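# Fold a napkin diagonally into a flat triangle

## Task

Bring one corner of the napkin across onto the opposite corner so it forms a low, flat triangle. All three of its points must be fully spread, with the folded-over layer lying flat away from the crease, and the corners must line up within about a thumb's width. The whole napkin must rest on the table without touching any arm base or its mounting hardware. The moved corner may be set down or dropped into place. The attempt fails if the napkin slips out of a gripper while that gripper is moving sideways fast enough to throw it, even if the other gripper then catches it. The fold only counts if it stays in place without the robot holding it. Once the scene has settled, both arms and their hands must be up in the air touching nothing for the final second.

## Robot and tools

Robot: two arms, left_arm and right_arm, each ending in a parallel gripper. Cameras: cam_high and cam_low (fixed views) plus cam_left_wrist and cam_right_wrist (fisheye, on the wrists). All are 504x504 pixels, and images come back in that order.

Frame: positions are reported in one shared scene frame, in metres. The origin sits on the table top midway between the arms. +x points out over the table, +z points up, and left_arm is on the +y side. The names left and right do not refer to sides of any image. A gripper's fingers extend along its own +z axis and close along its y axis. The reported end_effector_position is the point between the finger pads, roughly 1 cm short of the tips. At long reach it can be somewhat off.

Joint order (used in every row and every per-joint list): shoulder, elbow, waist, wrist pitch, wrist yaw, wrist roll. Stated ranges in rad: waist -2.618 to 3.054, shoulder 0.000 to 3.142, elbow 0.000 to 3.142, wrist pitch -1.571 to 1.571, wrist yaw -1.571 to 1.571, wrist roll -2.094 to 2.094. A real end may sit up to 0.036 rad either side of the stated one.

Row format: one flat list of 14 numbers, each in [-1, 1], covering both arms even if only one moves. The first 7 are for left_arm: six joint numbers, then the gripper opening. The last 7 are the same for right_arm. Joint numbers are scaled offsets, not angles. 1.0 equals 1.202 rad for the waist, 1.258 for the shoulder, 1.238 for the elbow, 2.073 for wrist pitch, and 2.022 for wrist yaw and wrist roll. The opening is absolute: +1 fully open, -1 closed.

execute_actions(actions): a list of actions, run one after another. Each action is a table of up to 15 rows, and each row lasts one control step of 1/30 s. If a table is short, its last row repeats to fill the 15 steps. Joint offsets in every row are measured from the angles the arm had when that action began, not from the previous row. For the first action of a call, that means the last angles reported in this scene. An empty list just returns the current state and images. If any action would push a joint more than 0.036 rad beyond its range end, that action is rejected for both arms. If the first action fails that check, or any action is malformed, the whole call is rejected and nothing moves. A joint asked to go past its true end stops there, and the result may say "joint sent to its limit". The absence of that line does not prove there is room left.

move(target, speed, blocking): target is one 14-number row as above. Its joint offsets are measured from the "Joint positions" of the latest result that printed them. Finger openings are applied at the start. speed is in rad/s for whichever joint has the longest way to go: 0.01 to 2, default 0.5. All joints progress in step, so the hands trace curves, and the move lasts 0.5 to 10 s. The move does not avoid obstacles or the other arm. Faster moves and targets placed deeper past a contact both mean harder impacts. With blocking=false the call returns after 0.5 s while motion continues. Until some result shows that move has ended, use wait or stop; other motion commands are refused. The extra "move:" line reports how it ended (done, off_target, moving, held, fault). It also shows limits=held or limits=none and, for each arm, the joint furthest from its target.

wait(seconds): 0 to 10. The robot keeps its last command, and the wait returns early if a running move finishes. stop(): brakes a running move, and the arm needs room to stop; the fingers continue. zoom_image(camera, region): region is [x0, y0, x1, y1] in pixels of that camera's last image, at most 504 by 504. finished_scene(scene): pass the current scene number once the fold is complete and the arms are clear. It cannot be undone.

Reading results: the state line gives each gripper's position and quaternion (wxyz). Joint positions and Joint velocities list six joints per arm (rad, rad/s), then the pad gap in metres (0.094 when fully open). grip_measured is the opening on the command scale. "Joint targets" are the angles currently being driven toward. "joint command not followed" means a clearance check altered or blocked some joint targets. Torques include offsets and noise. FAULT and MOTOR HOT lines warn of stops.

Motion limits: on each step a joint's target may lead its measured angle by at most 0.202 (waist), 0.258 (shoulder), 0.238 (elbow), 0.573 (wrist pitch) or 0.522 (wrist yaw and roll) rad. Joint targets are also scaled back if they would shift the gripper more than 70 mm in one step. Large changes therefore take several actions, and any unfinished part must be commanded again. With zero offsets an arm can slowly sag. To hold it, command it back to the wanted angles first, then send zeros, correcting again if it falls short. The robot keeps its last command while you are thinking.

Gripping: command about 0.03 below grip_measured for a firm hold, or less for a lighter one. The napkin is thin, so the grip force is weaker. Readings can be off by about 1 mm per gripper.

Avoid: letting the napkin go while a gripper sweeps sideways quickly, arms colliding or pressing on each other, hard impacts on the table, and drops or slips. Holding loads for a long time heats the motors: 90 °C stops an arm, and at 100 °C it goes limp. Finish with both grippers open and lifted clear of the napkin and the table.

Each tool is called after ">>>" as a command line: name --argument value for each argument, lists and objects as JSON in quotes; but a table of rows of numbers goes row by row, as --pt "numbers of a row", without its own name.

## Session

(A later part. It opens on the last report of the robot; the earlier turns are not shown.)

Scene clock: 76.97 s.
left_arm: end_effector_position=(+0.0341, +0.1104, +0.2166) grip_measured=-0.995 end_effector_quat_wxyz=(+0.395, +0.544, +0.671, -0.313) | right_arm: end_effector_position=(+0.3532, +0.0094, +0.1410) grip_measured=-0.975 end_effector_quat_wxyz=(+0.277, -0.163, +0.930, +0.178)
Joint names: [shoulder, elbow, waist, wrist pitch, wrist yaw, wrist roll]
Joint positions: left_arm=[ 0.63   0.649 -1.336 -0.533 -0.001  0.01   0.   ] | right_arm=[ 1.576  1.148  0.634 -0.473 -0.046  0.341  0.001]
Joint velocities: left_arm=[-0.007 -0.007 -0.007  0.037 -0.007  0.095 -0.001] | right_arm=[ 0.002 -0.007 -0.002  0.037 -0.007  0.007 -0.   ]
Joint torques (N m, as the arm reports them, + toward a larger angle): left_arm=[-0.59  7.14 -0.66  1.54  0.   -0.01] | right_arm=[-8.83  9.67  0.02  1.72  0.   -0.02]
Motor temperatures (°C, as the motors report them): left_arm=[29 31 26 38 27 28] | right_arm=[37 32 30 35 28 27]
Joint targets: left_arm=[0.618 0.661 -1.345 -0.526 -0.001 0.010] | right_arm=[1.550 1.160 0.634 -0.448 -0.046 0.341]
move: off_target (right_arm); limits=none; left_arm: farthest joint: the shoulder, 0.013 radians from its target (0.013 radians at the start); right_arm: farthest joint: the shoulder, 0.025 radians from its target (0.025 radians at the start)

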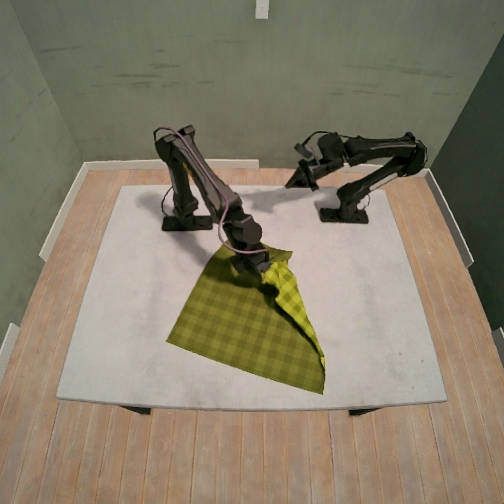

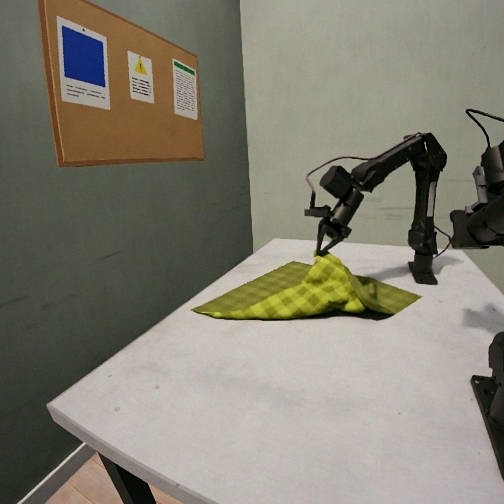

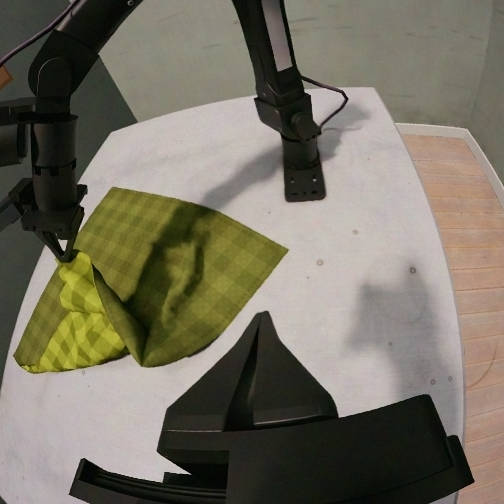

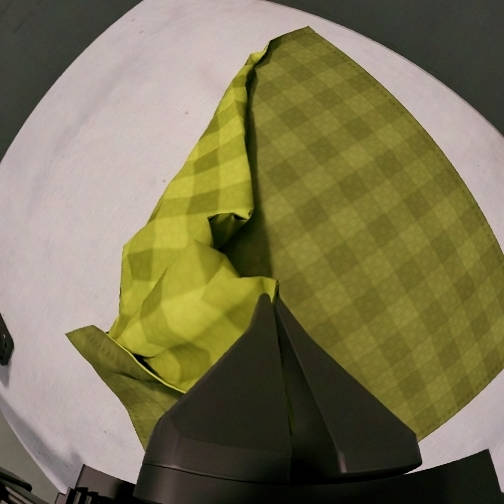

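>>> move --target '[1.0,0.55,-0.01,0.03,0,0,-1, -0.02,0.01,0,0.012,0,0,-1]' --speed 0.7

Scene clock: 80.20 s.
left_arm: end_effector_position=(+0.0732, -0.0740, +0.0563) grip_measured=-0.995 end_effector_quat_wxyz=(+0.184, +0.614, +0.754, -0.146) | right_arm: end_effector_position=(+0.3532, +0.0094, +0.1410) grip_measured=-0.975 end_effector_quat_wxyz=(+0.277, -0.163, +0.930, +0.178)
Joint names: [shoulder, elbow, waist, wrist pitch, wrist yaw, wrist roll]
Joint positions: left_arm=[ 1.905  1.298 -1.341 -0.49  -0.001  0.01   0.   ] | right_arm=[ 1.576  1.148  0.634 -0.473 -0.046  0.341  0.001]
Joint velocities: left_arm=[ 0.002 -0.022 -0.037 -0.007  0.022 -0.007 -0.   ] | right_arm=[-0.002 -0.007  0.007 -0.007 -0.081 -0.037  0.   ]
Joint torques (N m, as the arm reports them, + toward a larger angle): left_arm=[-9.28  7.96 -0.67  1.06  0.01  0.  ] | right_arm=[-8.82  9.67  0.03  1.71 -0.01 -0.02]
Motor temperatures (°C, as the motors report them): left_arm=[29 31 26 38 27 28] | right_arm=[36 32 30 35 28 27]
Joint targets: left_arm=[1.888 1.330 -1.348 -0.470 -0.001 0.010] | right_arm=[1.550 1.160 0.634 -0.448 -0.046 0.341]
move: off_target (left_arm, right_arm); limits=none; left_arm: farthest joint: the elbow, 0.032 radians from its target (0.681 radians at the start); right_arm: farthest joint: the shoulder, 0.025 radians from its target (0.025 radians at the start)

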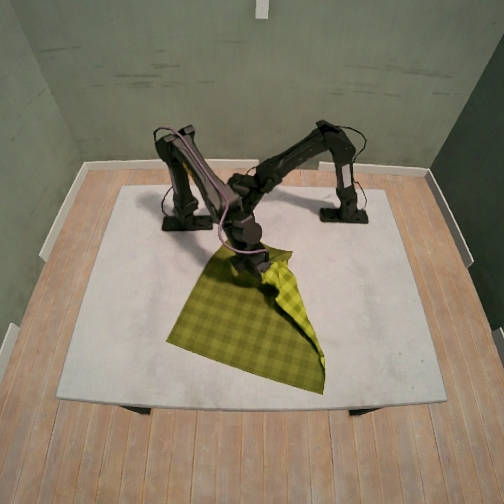

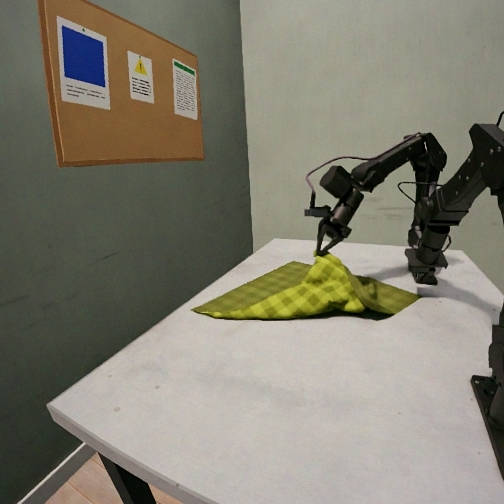

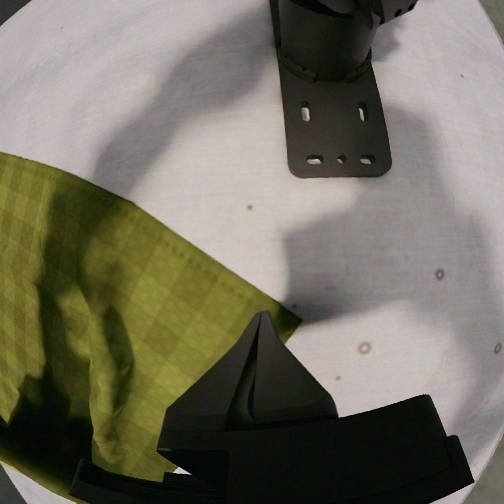

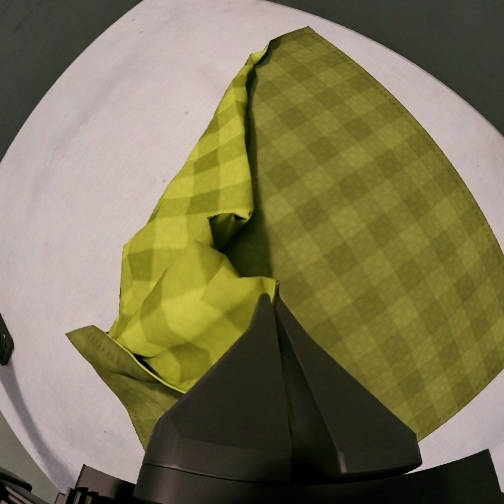

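>>> move --target '[0.055,0.026,0,0.01,0,0,-1, -0.02,0.01,0,0.012,0,0,-1]' --speed 0.1

Scene clock: 81.87 s.
left_arm: end_effector_position=(+0.0719, -0.0681, +0.0235) grip_measured=-0.995 end_effector_quat_wxyz=(+0.155, +0.619, +0.760, -0.123) | right_arm: end_effector_position=(+0.3532, +0.0094, +0.1410) grip_measured=-0.975 end_effector_quat_wxyz=(+0.277, -0.163, +0.930, +0.178)
Joint names: [shoulder, elbow, waist, wrist pitch, wrist yaw, wrist roll]
Joint positions: left_arm=[ 1.981  1.298 -1.341 -0.49  -0.001  0.01   0.   ] | right_arm=[ 1.576  1.148  0.634 -0.473 -0.046  0.341  0.001]
Joint velocities: left_arm=[ 0.002 -0.002 -0.012 -0.037 -0.051  0.022  0.   ] | right_arm=[ 0.007 -0.007 -0.022 -0.022 -0.081 -0.037 -0.001]
Joint torques (N m, as the arm reports them, + toward a larger angle): left_arm=[-9.06  7.8   0.01  0.98  0.01  0.02] | right_arm=[-8.82  9.68  0.02  1.71  0.   -0.02]
Motor temperatures (°C, as the motors report them): left_arm=[29 31 26 37 27 28] | right_arm=[36 32 30 35 28 27]
Joint targets: left_arm=[1.975 1.330 -1.341 -0.469 -0.001 0.010] | right_arm=[1.550 1.160 0.634 -0.448 -0.046 0.341]
move: off_target (left_arm, right_arm); limits=none; left_arm: farthest joint: the elbow, 0.032 radians from its target (0.032 radians at the start); right_arm: farthest joint: the shoulder, 0.025 radians from its target (0.025 radians at the start)

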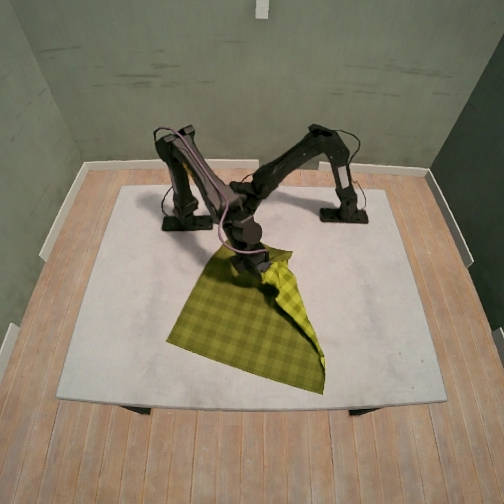

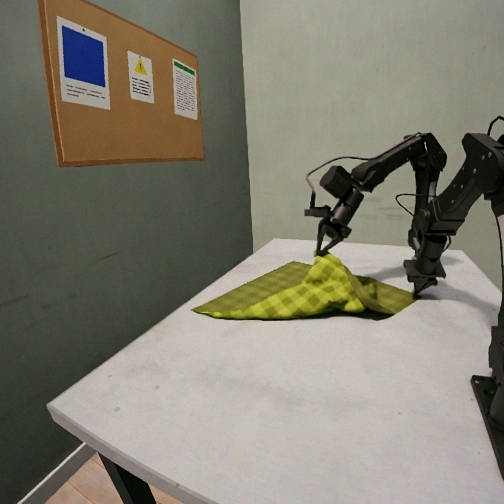

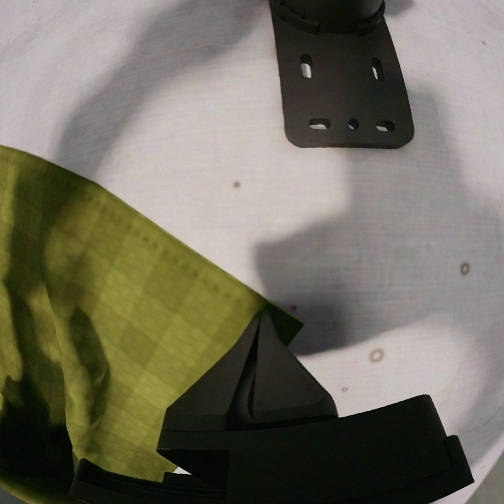

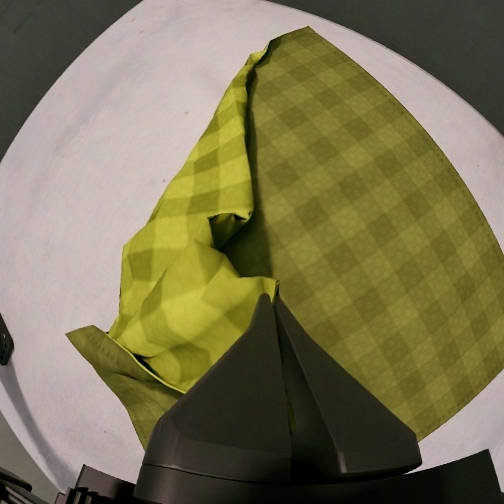

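>>> move --target '[0.015,-0.035,0,0.01,0,0,-1, -0.02,0.01,0,0.012,0,0,-1]' --speed 0.05

>>> move --target '[0.01,-0.005,-0.09,0.01,0,0,-1, -0.02,0.01,0,0.012,0,0,-1]' --speed 0.08

Scene clock: 83.70 s.
left_arm: end_effector_position=(+0.0713, -0.0652, +0.0159) grip_measured=-0.995 end_effector_quat_wxyz=(+0.151, +0.619, +0.761, -0.120) | right_arm: end_effector_position=(+0.3532, +0.0094, +0.1410) grip_measured=-0.975 end_effector_quat_wxyz=(+0.277, -0.163, +0.930, +0.178)
Joint names: [shoulder, elbow, waist, wrist pitch, wrist yaw, wrist roll]
Joint positions: left_arm=[ 1.99   1.281 -1.341 -0.474 -0.001  0.01   0.   ] | right_arm=[ 1.576  1.148  0.634 -0.473 -0.046  0.341  0.001]
Joint velocities: left_arm=[-0.002  0.007  0.002 -0.037  0.022 -0.037 -0.   ] | right_arm=[-0.007 -0.002  0.007 -0.037  0.007  0.066  0.   ]
Joint torques (N m, as the arm reports them, + toward a larger angle): left_arm=[-7.82  3.21 -0.08  0.8   0.01  0.01] | right_arm=[-8.82  9.68  0.04  1.71 -0.01 -0.02]
Motor temperatures (°C, as the motors report them): left_arm=[30 31 26 37 27 28] | right_arm=[36 32 30 35 28 27]
Joint targets: left_arm=[2.000 1.255 -1.341 -0.469 -0.001 0.010] | right_arm=[1.550 1.160 0.634 -0.448 -0.046 0.341]
move: off_target (left_arm, right_arm); limits=none; left_arm: farthest joint: the elbow, 0.026 radians from its target (0.044 radians at the start); right_arm: farthest joint: the shoulder, 0.025 radians from its target (0.025 radians at the start)

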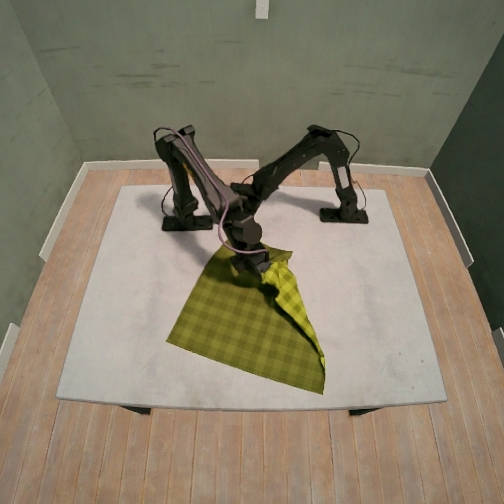

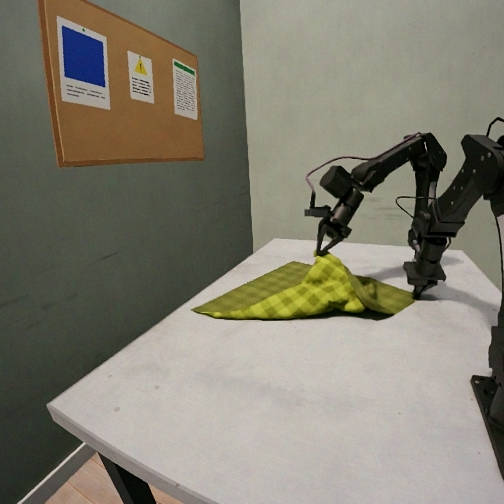

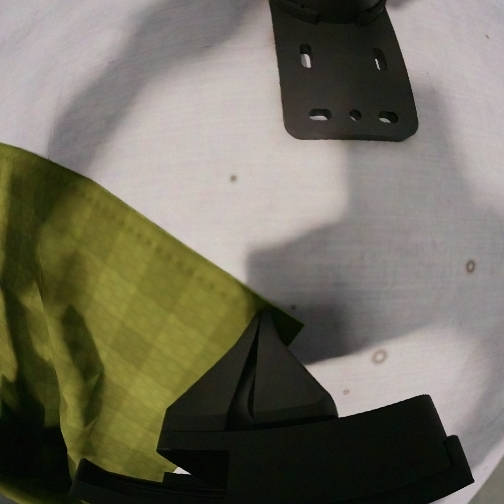

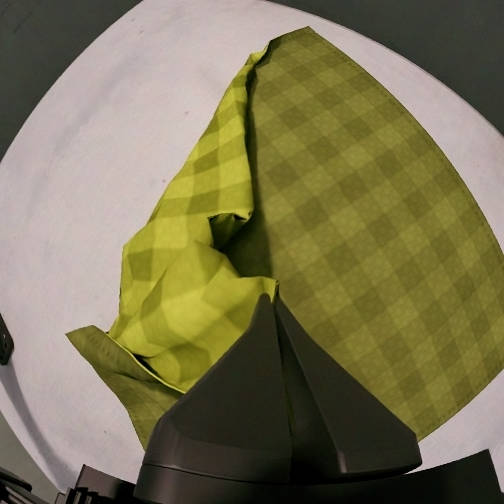

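Scene clock: 85.37 s.
left_arm: end_effector_position=(+0.0327, -0.0754, +0.0174) grip_measured=-0.995 end_effector_quat_wxyz=(+0.158, +0.653, +0.730, -0.124) | right_arm: end_effector_position=(+0.3532, +0.0094, +0.1410) grip_measured=-0.975 end_effector_quat_wxyz=(+0.277, -0.163, +0.930, +0.178)
Joint names: [shoulder, elbow, waist, wrist pitch, wrist yaw, wrist roll]
Joint positions: left_arm=[ 1.99   1.281 -1.438 -0.459 -0.023  0.01   0.   ] | right_arm=[ 1.576  1.148  0.634 -0.473 -0.046  0.341  0.001]
Joint velocities: left_arm=[-0.017 -0.007 -0.017 -0.037 -0.022 -0.022 -0.001] | right_arm=[-0.022 -0.022 -0.002  0.037 -0.051 -0.11  -0.001]
Joint torques (N m, as the arm reports them, + toward a larger angle): left_arm=[-7.74  4.67 -0.95  0.85  0.2   0.02] | right_arm=[-8.82  9.67  0.03  1.72  0.   -0.02]
Motor temperatures (°C, as the motors report them): left_arm=[30 31 26 37 27 28] | right_arm=[36 32 30 35 28 27]
Joint targets: left_arm=[2.002 1.275 -1.449 -0.453 -0.001 0.010] | right_arm=[1.550 1.160 0.634 -0.448 -0.046 0.341]
move: off_target (left_arm, right_arm); limits=none; left_arm: farthest joint: the wrist yaw, 0.022 radians from its target (0.000 radians at the start); right_arm: farthest joint: the shoulder, 0.025 radians from its target (0.025 radians at the start)

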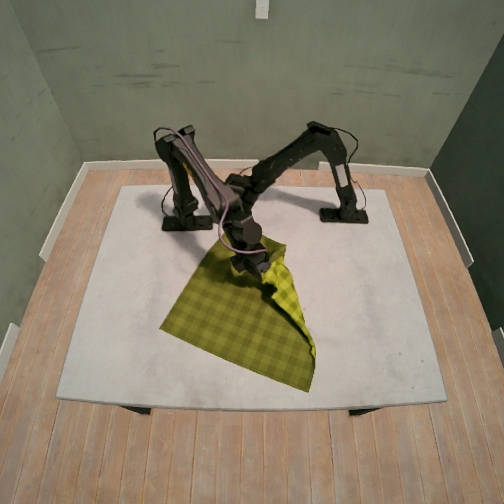

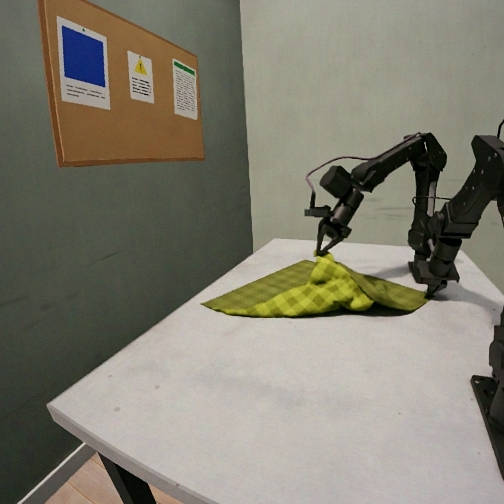

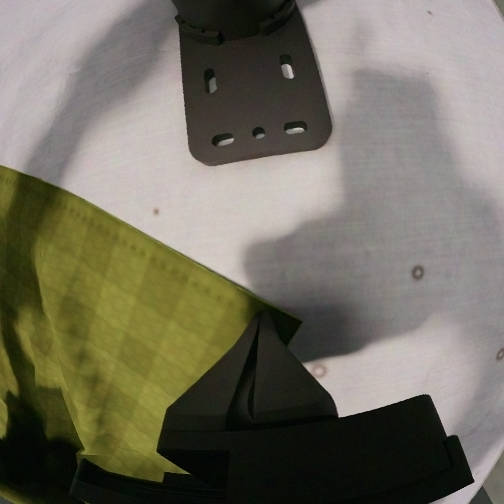

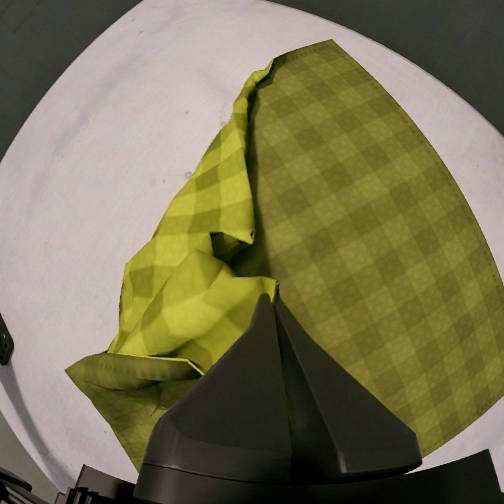

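>>> move --target '[0.01,-0.005,0,0.003,0,0,-1, 0.035,0.488,0.035,-0.25,0,0,-1]' --speed 0.3

Scene clock: 89.97 s.
left_arm: end_effector_position=(+0.0330, -0.0754, +0.0174) grip_measured=-0.995 end_effector_quat_wxyz=(+0.159, +0.653, +0.730, -0.123) | right_arm: end_effector_position=(+0.3467, +0.0227, +0.2759) grip_measured=-0.975 end_effector_quat_wxyz=(+0.282, -0.178, +0.924, +0.187)
Joint names: [shoulder, elbow, waist, wrist pitch, wrist yaw, wrist roll]
Joint positions: left_arm=[ 1.99   1.281 -1.438 -0.458 -0.025  0.01   0.   ] | right_arm=[ 1.616  1.721  0.668 -0.987 -0.046  0.341  0.001]
Joint velocities: left_arm=[-0.012 -0.007  0.046  0.051 -0.022 -0.007 -0.001] | right_arm=[ 0.007  0.007  0.002  0.022 -0.081  0.037  0.001]
Joint torques (N m, as the arm reports them, + toward a larger angle): left_arm=[-7.73  4.69  0.01  0.84  0.04  0.01] | right_arm=[-6.73 10.96  0.81  1.43 -0.01 -0.02]
Motor temperatures (°C, as the motors report them): left_arm=[30 31 26 36 27 28] | right_arm=[35 33 30 35 28 27]
Joint targets: left_arm=[2.002 1.275 -1.438 -0.452 -0.023 0.010] | right_arm=[1.620 1.752 0.676 -0.991 -0.046 0.341]
move: off_target (right_arm); limits=none; left_arm: farthest joint: the shoulder, 0.013 radians from its target (0.013 radians at the start); right_arm: farthest joint: the elbow, 0.031 radians from its target (0.604 radians at the start)

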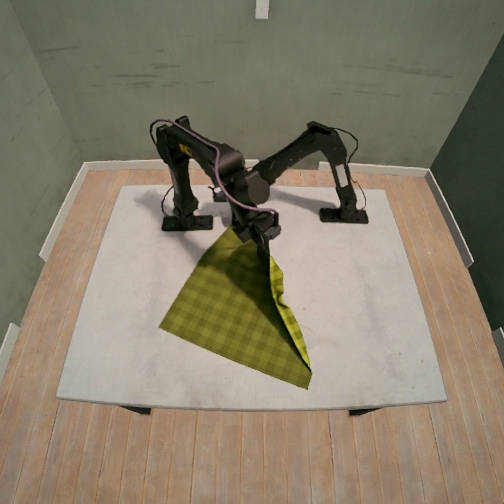

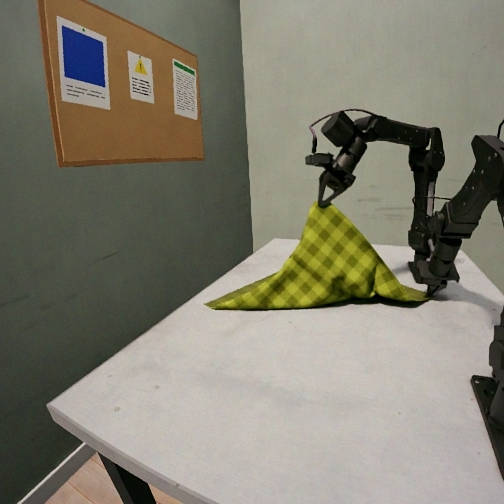

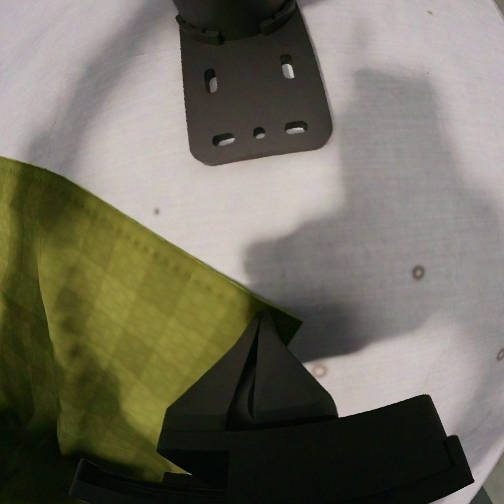

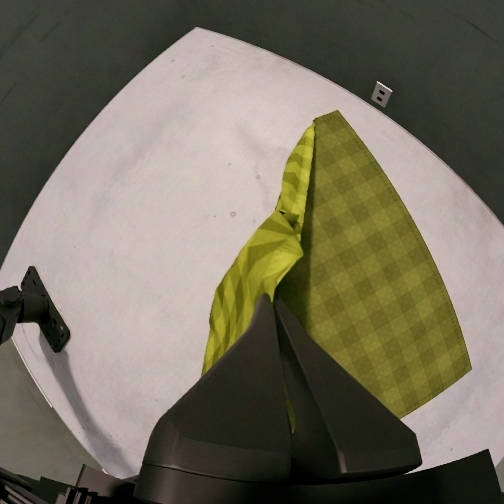

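>>> move --target '[0.01,-0.005,0,0.003,0,0,-1, -0.153,-0.432,-0.272,0.187,0,-0.07,-1]' --speed 0.3

>>> zoom_image --camera "cam_high" --region '[130,190,350,400]'

Scene clock: 93.73 s.
left_arm: end_effector_position=(+0.0331, -0.0754, +0.0174) grip_measured=-0.995 end_effector_quat_wxyz=(+0.159, +0.653, +0.730, -0.123) | right_arm: end_effector_position=(+0.3909, -0.1038, +0.1769) grip_measured=-0.975 end_effector_quat_wxyz=(+0.305, -0.092, +0.941, +0.116)
Joint names: [shoulder, elbow, waist, wrist pitch, wrist yaw, wrist roll]
Joint positions: left_arm=[ 1.99   1.281 -1.438 -0.458 -0.026  0.01   0.   ] | right_arm=[ 1.46   1.186  0.348 -0.633 -0.046  0.207  0.001]
Joint velocities: left_arm=[-0.012  0.002  0.017 -0.022 -0.007  0.037 -0.   ] | right_arm=[-0.002 -0.002  0.007 -0.037  0.051 -0.007 -0.001]
Joint torques (N m, as the arm reports them, + toward a larger angle): left_arm=[-7.62  4.77 -0.03  0.86 -0.01  0.01] | right_arm=[-8.68  8.66 -0.62  1.8  -0.01 -0.12]
Motor temperatures (°C, as the motors report them): left_arm=[31 30 26 36 27 28] | right_arm=[35 33 30 35 28 27]
Joint targets: left_arm=[2.002 1.275 -1.438 -0.452 -0.025 0.010] | right_arm=[1.423 1.186 0.341 -0.599 -0.046 0.199]
move: off_target (right_arm); limits=none; left_arm: farthest joint: the shoulder, 0.013 radians from its target (0.013 radians at the start); right_arm: farthest joint: the shoulder, 0.037 radians from its target (0.193 radians at the start)

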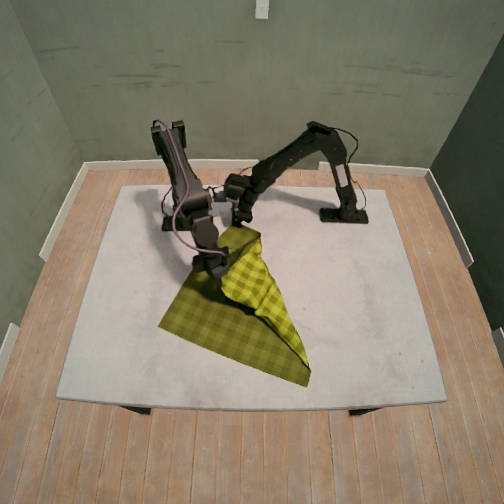

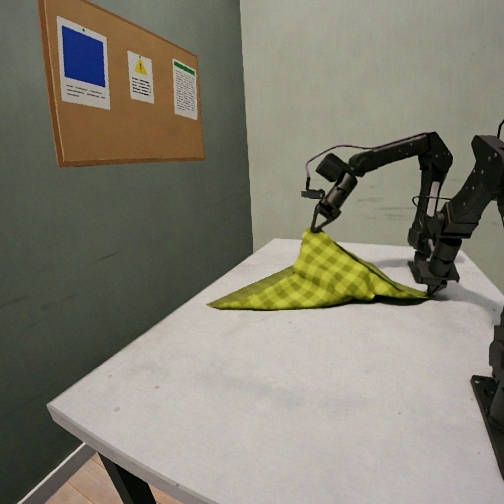

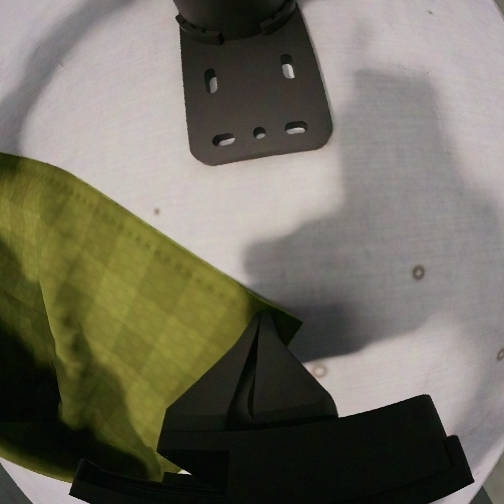

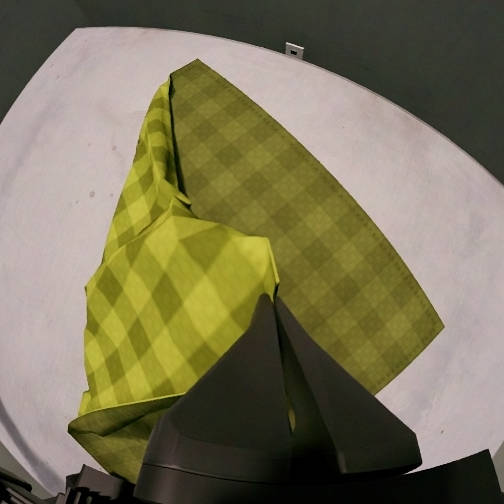

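Region (130, 190, 350, 400) of cam_high's 504x504 image, scaled by 2.291, with more detail than that image has; it fills the top 481 rows of this view, and the rest is white.

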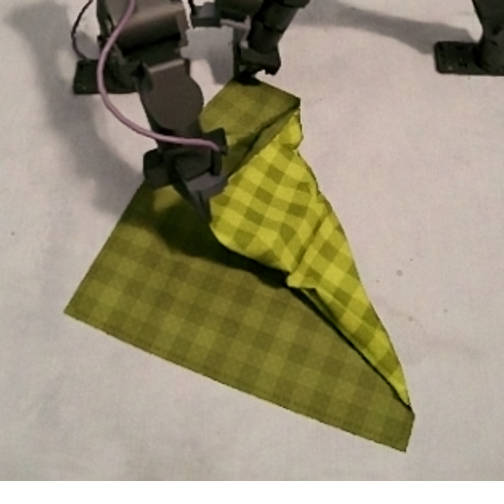

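>>> move --target '[0.01,-0.005,0,0.003,0,0,-1, -0.03,0.16,-0.107,-0.082,0,-0.05,-1]' --speed 0.12

>>> zoom_image --camera "cam_high" --region '[130,190,350,400]'

Scene clock: 97.83 s.
left_arm: end_effector_position=(+0.0332, -0.0755, +0.0174) grip_measured=-0.995 end_effector_quat_wxyz=(+0.159, +0.653, +0.730, -0.123) | right_arm: end_effector_position=(+0.4047, -0.1493, +0.2177) grip_measured=-0.975 end_effector_quat_wxyz=(+0.314, -0.079, +0.942, +0.083)
Joint names: [shoulder, elbow, waist, wrist pitch, wrist yaw, wrist roll]
Joint positions: left_arm=[ 1.99   1.281 -1.438 -0.458 -0.026  0.01   0.   ] | right_arm=[ 1.46   1.35   0.227 -0.8   -0.046  0.114  0.001]
Joint velocities: left_arm=[ 0.002 -0.002  0.012  0.007  0.022 -0.051  0.   ] | right_arm=[ 0.007 -0.027 -0.002  0.066 -0.037 -0.066 -0.   ]
Joint torques (N m, as the arm reports them, + toward a larger angle): left_arm=[-7.66  4.64 -0.02  0.85  0.   -0.01] | right_arm=[-8.67 11.56 -0.77  1.4   0.   -0.1 ]
Motor temperatures (°C, as the motors report them): left_arm=[31 30 26 36 27 28] | right_arm=[35 33 30 35 28 27]
Joint targets: left_arm=[2.002 1.275 -1.438 -0.452 -0.026 0.010] | right_arm=[1.422 1.384 0.219 -0.803 -0.046 0.106]
move: off_target (right_arm); limits=none; left_arm: farthest joint: the shoulder, 0.013 radians from its target (0.013 radians at the start); right_arm: farthest joint: the shoulder, 0.038 radians from its target (0.038 radians at the start)

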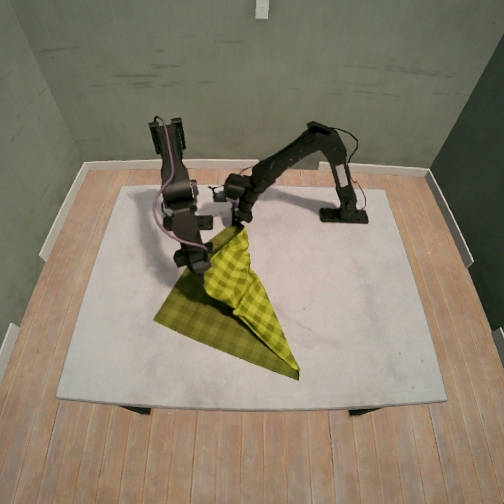

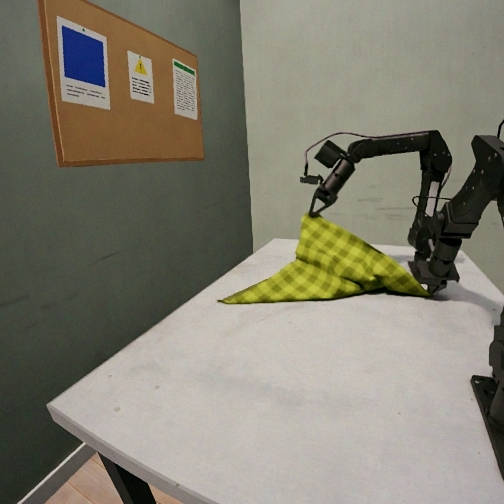

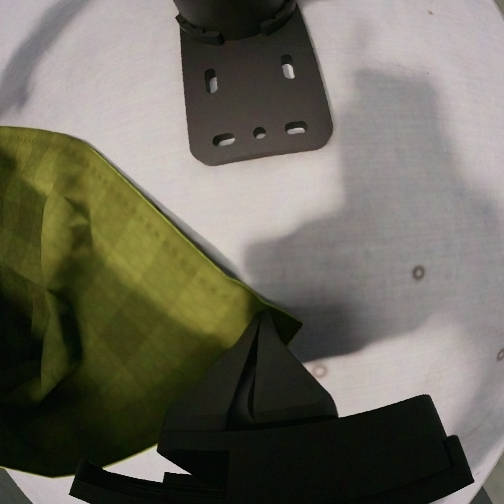

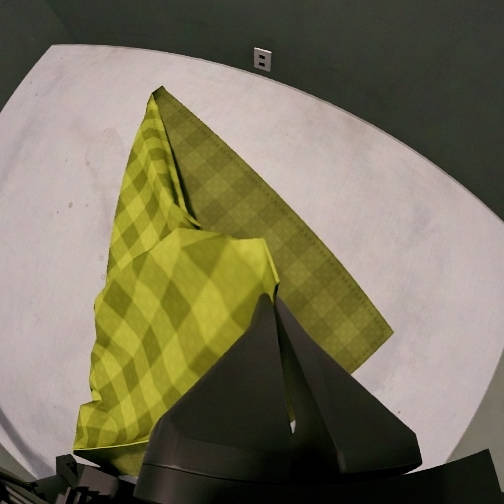

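Region (130, 190, 350, 400) of cam_high's 504x504 image, scaled by 2.291, with more detail than that image has; it fills the top 481 rows of this view, and the rest is white.

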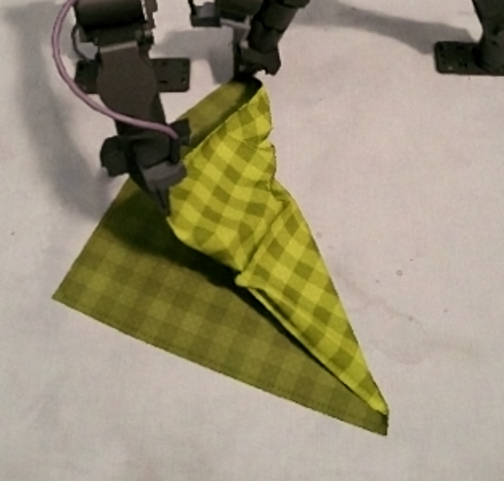

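>>> move --target '[-1.0,-0.45,0.1,0.0,0,0,-1, -0.02,0.02,0,0,0,0,-1]' --speed 0.7

>>> move --target '[-0.01,0.01,1.0,0.005,0,0,-1, -0.02,0.02,0,0,0,0,-1]' --speed 0.9

>>> move --target '[-0.01,0.01,0.9,0.005,0,0,-1, 0.12,0.33,0.40,-0.09,0,0.11,-1]' --speed 0.6

Scene clock: 102.87 s.
left_arm: end_effector_position=(+0.0467, +0.0881, +0.2347) grip_measured=-0.995 end_effector_quat_wxyz=(+0.410, +0.532, +0.674, -0.308) | right_arm: end_effector_position=(+0.4047, -0.1493, +0.2176) grip_measured=-0.975 end_effector_quat_wxyz=(+0.314, -0.079, +0.942, +0.082)
Joint names: [shoulder, elbow, waist, wrist pitch, wrist yaw, wrist roll]
Joint positions: left_arm=[ 0.749  0.726 -1.327 -0.472 -0.026  0.01   0.   ] | right_arm=[ 1.46   1.35   0.227 -0.801 -0.046  0.114  0.001]
Joint velocities: left_arm=[ 0.002 -0.032 -0.007  0.007 -0.051 -0.022 -0.002] | right_arm=[-0.012  0.007 -0.007 -0.095 -0.022 -0.022  0.001]
Joint torques (N m, as the arm reports them, + toward a larger angle): left_arm=[-1.6   6.11  0.76  1.6  -0.01  0.01] | right_arm=[-7.74 10.73  0.02  1.43  0.   -0.02]
Motor temperatures (°C, as the motors report them): left_arm=[31 30 26 36 27 28] | right_arm=[35 33 30 35 28 27]
Joint targets: left_arm=[0.732 0.724 -1.318 -0.458 -0.026 0.010] | right_arm=[1.435 1.375 0.227 -0.800 -0.046 0.114]
move: off_target (right_arm); limits=none; left_arm: farthest joint: the shoulder, 0.017 radians from its target (1.258 radians at the start); right_arm: farthest joint: the shoulder, 0.025 radians from its target (0.025 radians at the start)

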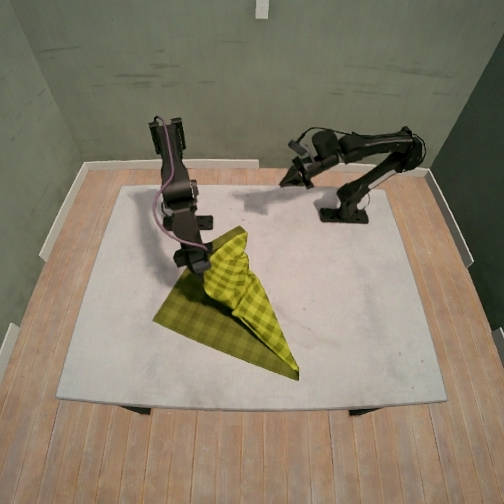

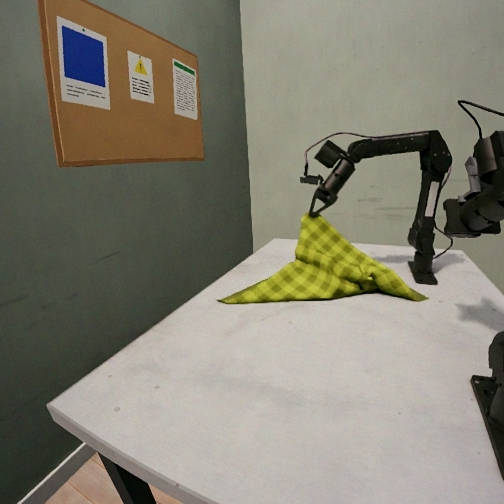

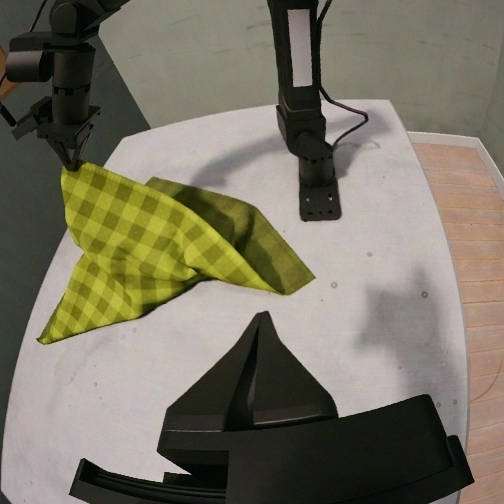

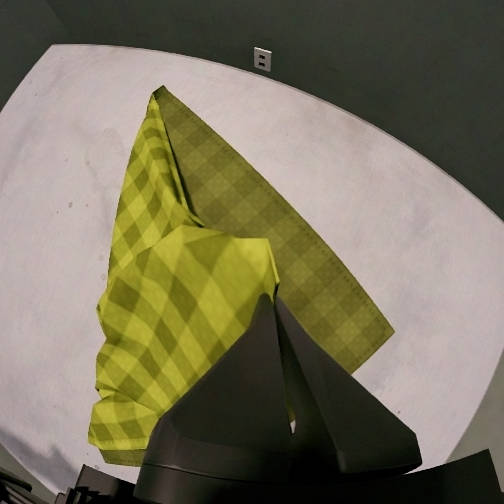

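Scene clock: 104.67 s.
left_arm: end_effector_position=(+0.2637, +0.3339, +0.2335) grip_measured=-0.995 end_effector_quat_wxyz=(+0.510, +0.061, +0.858, -0.023) | right_arm: end_effector_position=(+0.4047, -0.1493, +0.2176) grip_measured=-0.975 end_effector_quat_wxyz=(+0.314, -0.079, +0.942, +0.082)
Joint names: [shoulder, elbow, waist, wrist pitch, wrist yaw, wrist roll]
Joint positions: left_arm=[ 0.749  0.726 -0.133 -0.478 -0.029  0.01   0.   ] | right_arm=[ 1.46   1.35   0.227 -0.801 -0.046  0.114  0.001]
Joint velocities: left_arm=[ 0.007  0.002 -0.022 -0.037 -0.051 -0.037  0.   ] | right_arm=[-0.017 -0.007  0.007  0.022  0.066 -0.022 -0.   ]
Joint torques (N m, as the arm reports them, + toward a larger angle): left_arm=[-1.29  7.15  0.63  1.64  0.03  0.01] | right_arm=[-7.73 10.74  0.04  1.43 -0.01 -0.02]
Motor temperatures (°C, as the motors report them): left_arm=[31 30 26 36 27 28] | right_arm=[35 33 30 35 28 27]
Joint targets: left_arm=[0.737 0.739 -0.125 -0.462 -0.026 0.010] | right_arm=[1.435 1.375 0.227 -0.801 -0.046 0.114]
move: off_target (right_arm); limits=none; left_arm: farthest joint: the wrist pitch, 0.016 radians from its target (0.011 radians at the start); right_arm: farthest joint: the shoulder, 0.025 radians from its target (0.025 radians at the start)

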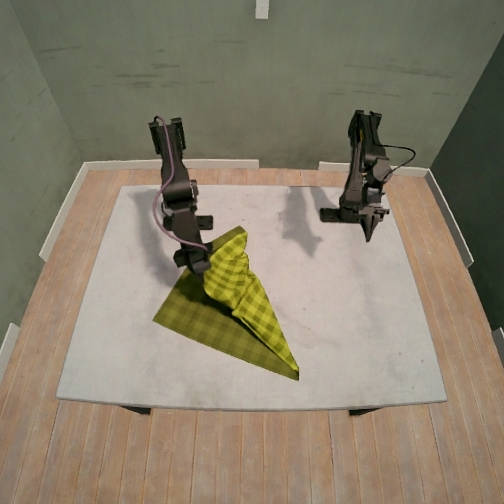

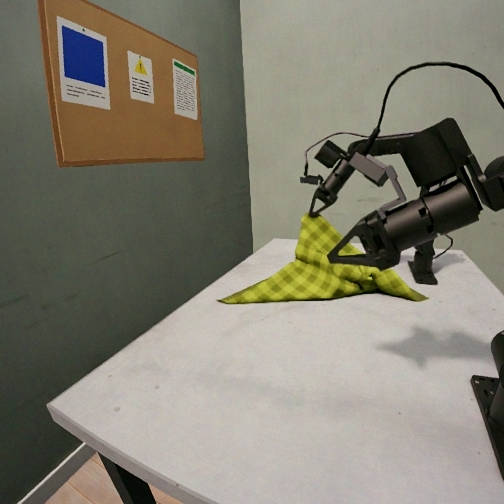

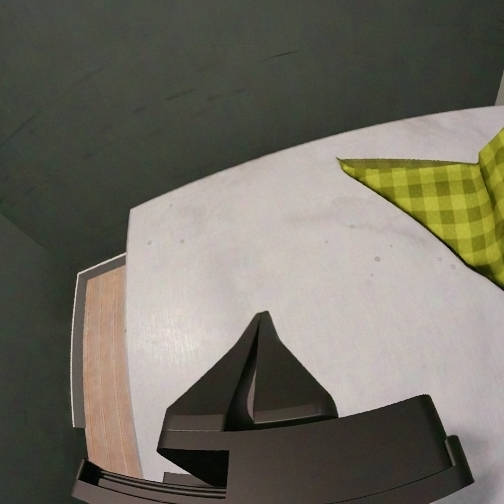

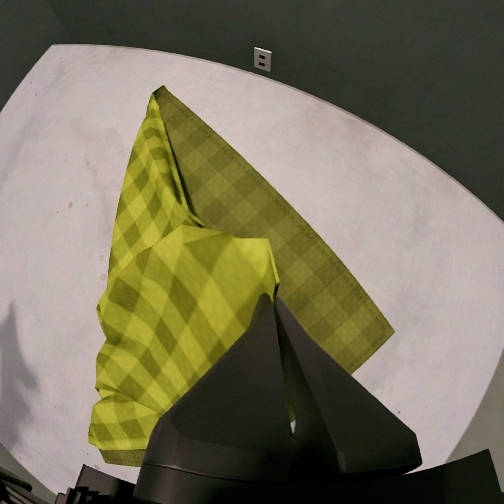

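Scene clock: 107.07 s.
left_arm: end_effector_position=(+0.1444, +0.6066, +0.2323) grip_measured=-0.995 end_effector_quat_wxyz=(+0.447, -0.388, +0.770, +0.241) | right_arm: end_effector_position=(+0.3362, +0.0337, +0.2822) grip_measured=-0.975 end_effector_quat_wxyz=(+0.287, -0.200, +0.916, +0.195)
Joint names: [shoulder, elbow, waist, wrist pitch, wrist yaw, wrist roll]
Joint positions: left_arm=[ 0.749  0.726  0.941 -0.484 -0.03   0.01   0.   ] | right_arm=[ 1.607  1.725  0.704 -0.983 -0.045  0.329  0.001]
Joint velocities: left_arm=[ 0.017 -0.007 -0.002 -0.066 -0.051 -0.007  0.001] | right_arm=[-0.002  0.012 -0.012  0.007 -0.037  0.037  0.   ]
Joint torques (N m, as the arm reports them, + toward a larger angle): left_arm=[-1.3   7.25  0.67  1.61  0.02  0.  ] | right_arm=[-6.59 11.15  0.47  1.44 -0.01  0.06]
Motor temperatures (°C, as the motors report them): left_arm=[31 30 26 36 27 28] | right_arm=[35 33 30 35 28 27]
Joint targets: left_arm=[0.737 0.739 0.949 -0.467 -0.029 0.010] | right_arm=[1.611 1.759 0.708 -0.987 -0.046 0.337]
move: off_target (right_arm); limits=none; left_arm: farthest joint: the wrist pitch, 0.016 radians from its target (0.010 radians at the start); right_arm: farthest joint: the elbow, 0.033 radians from its target (0.408 radians at the start)

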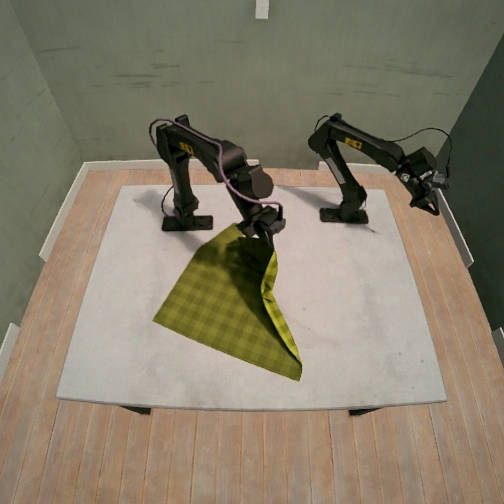

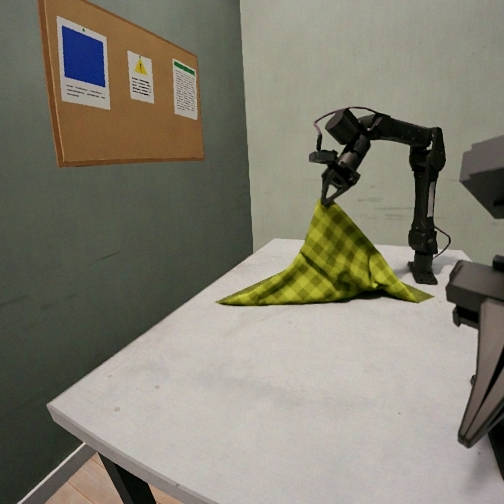

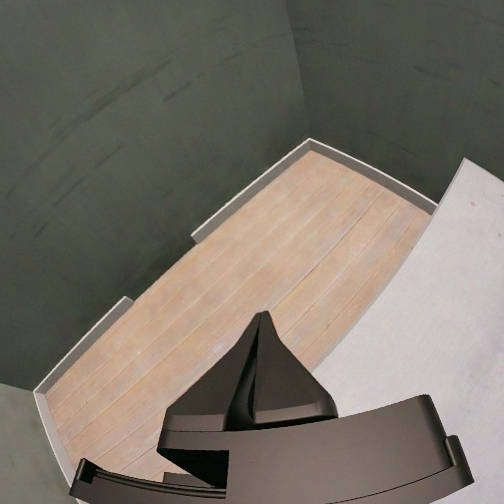

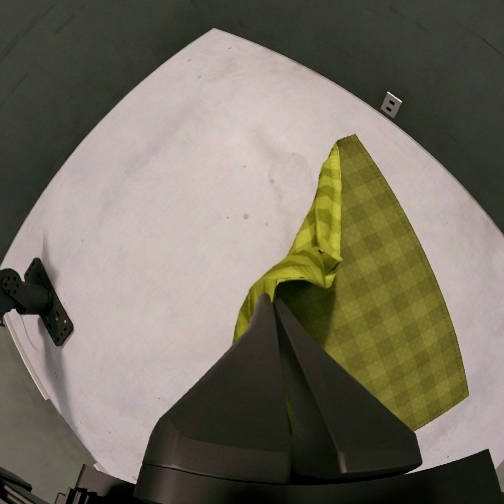

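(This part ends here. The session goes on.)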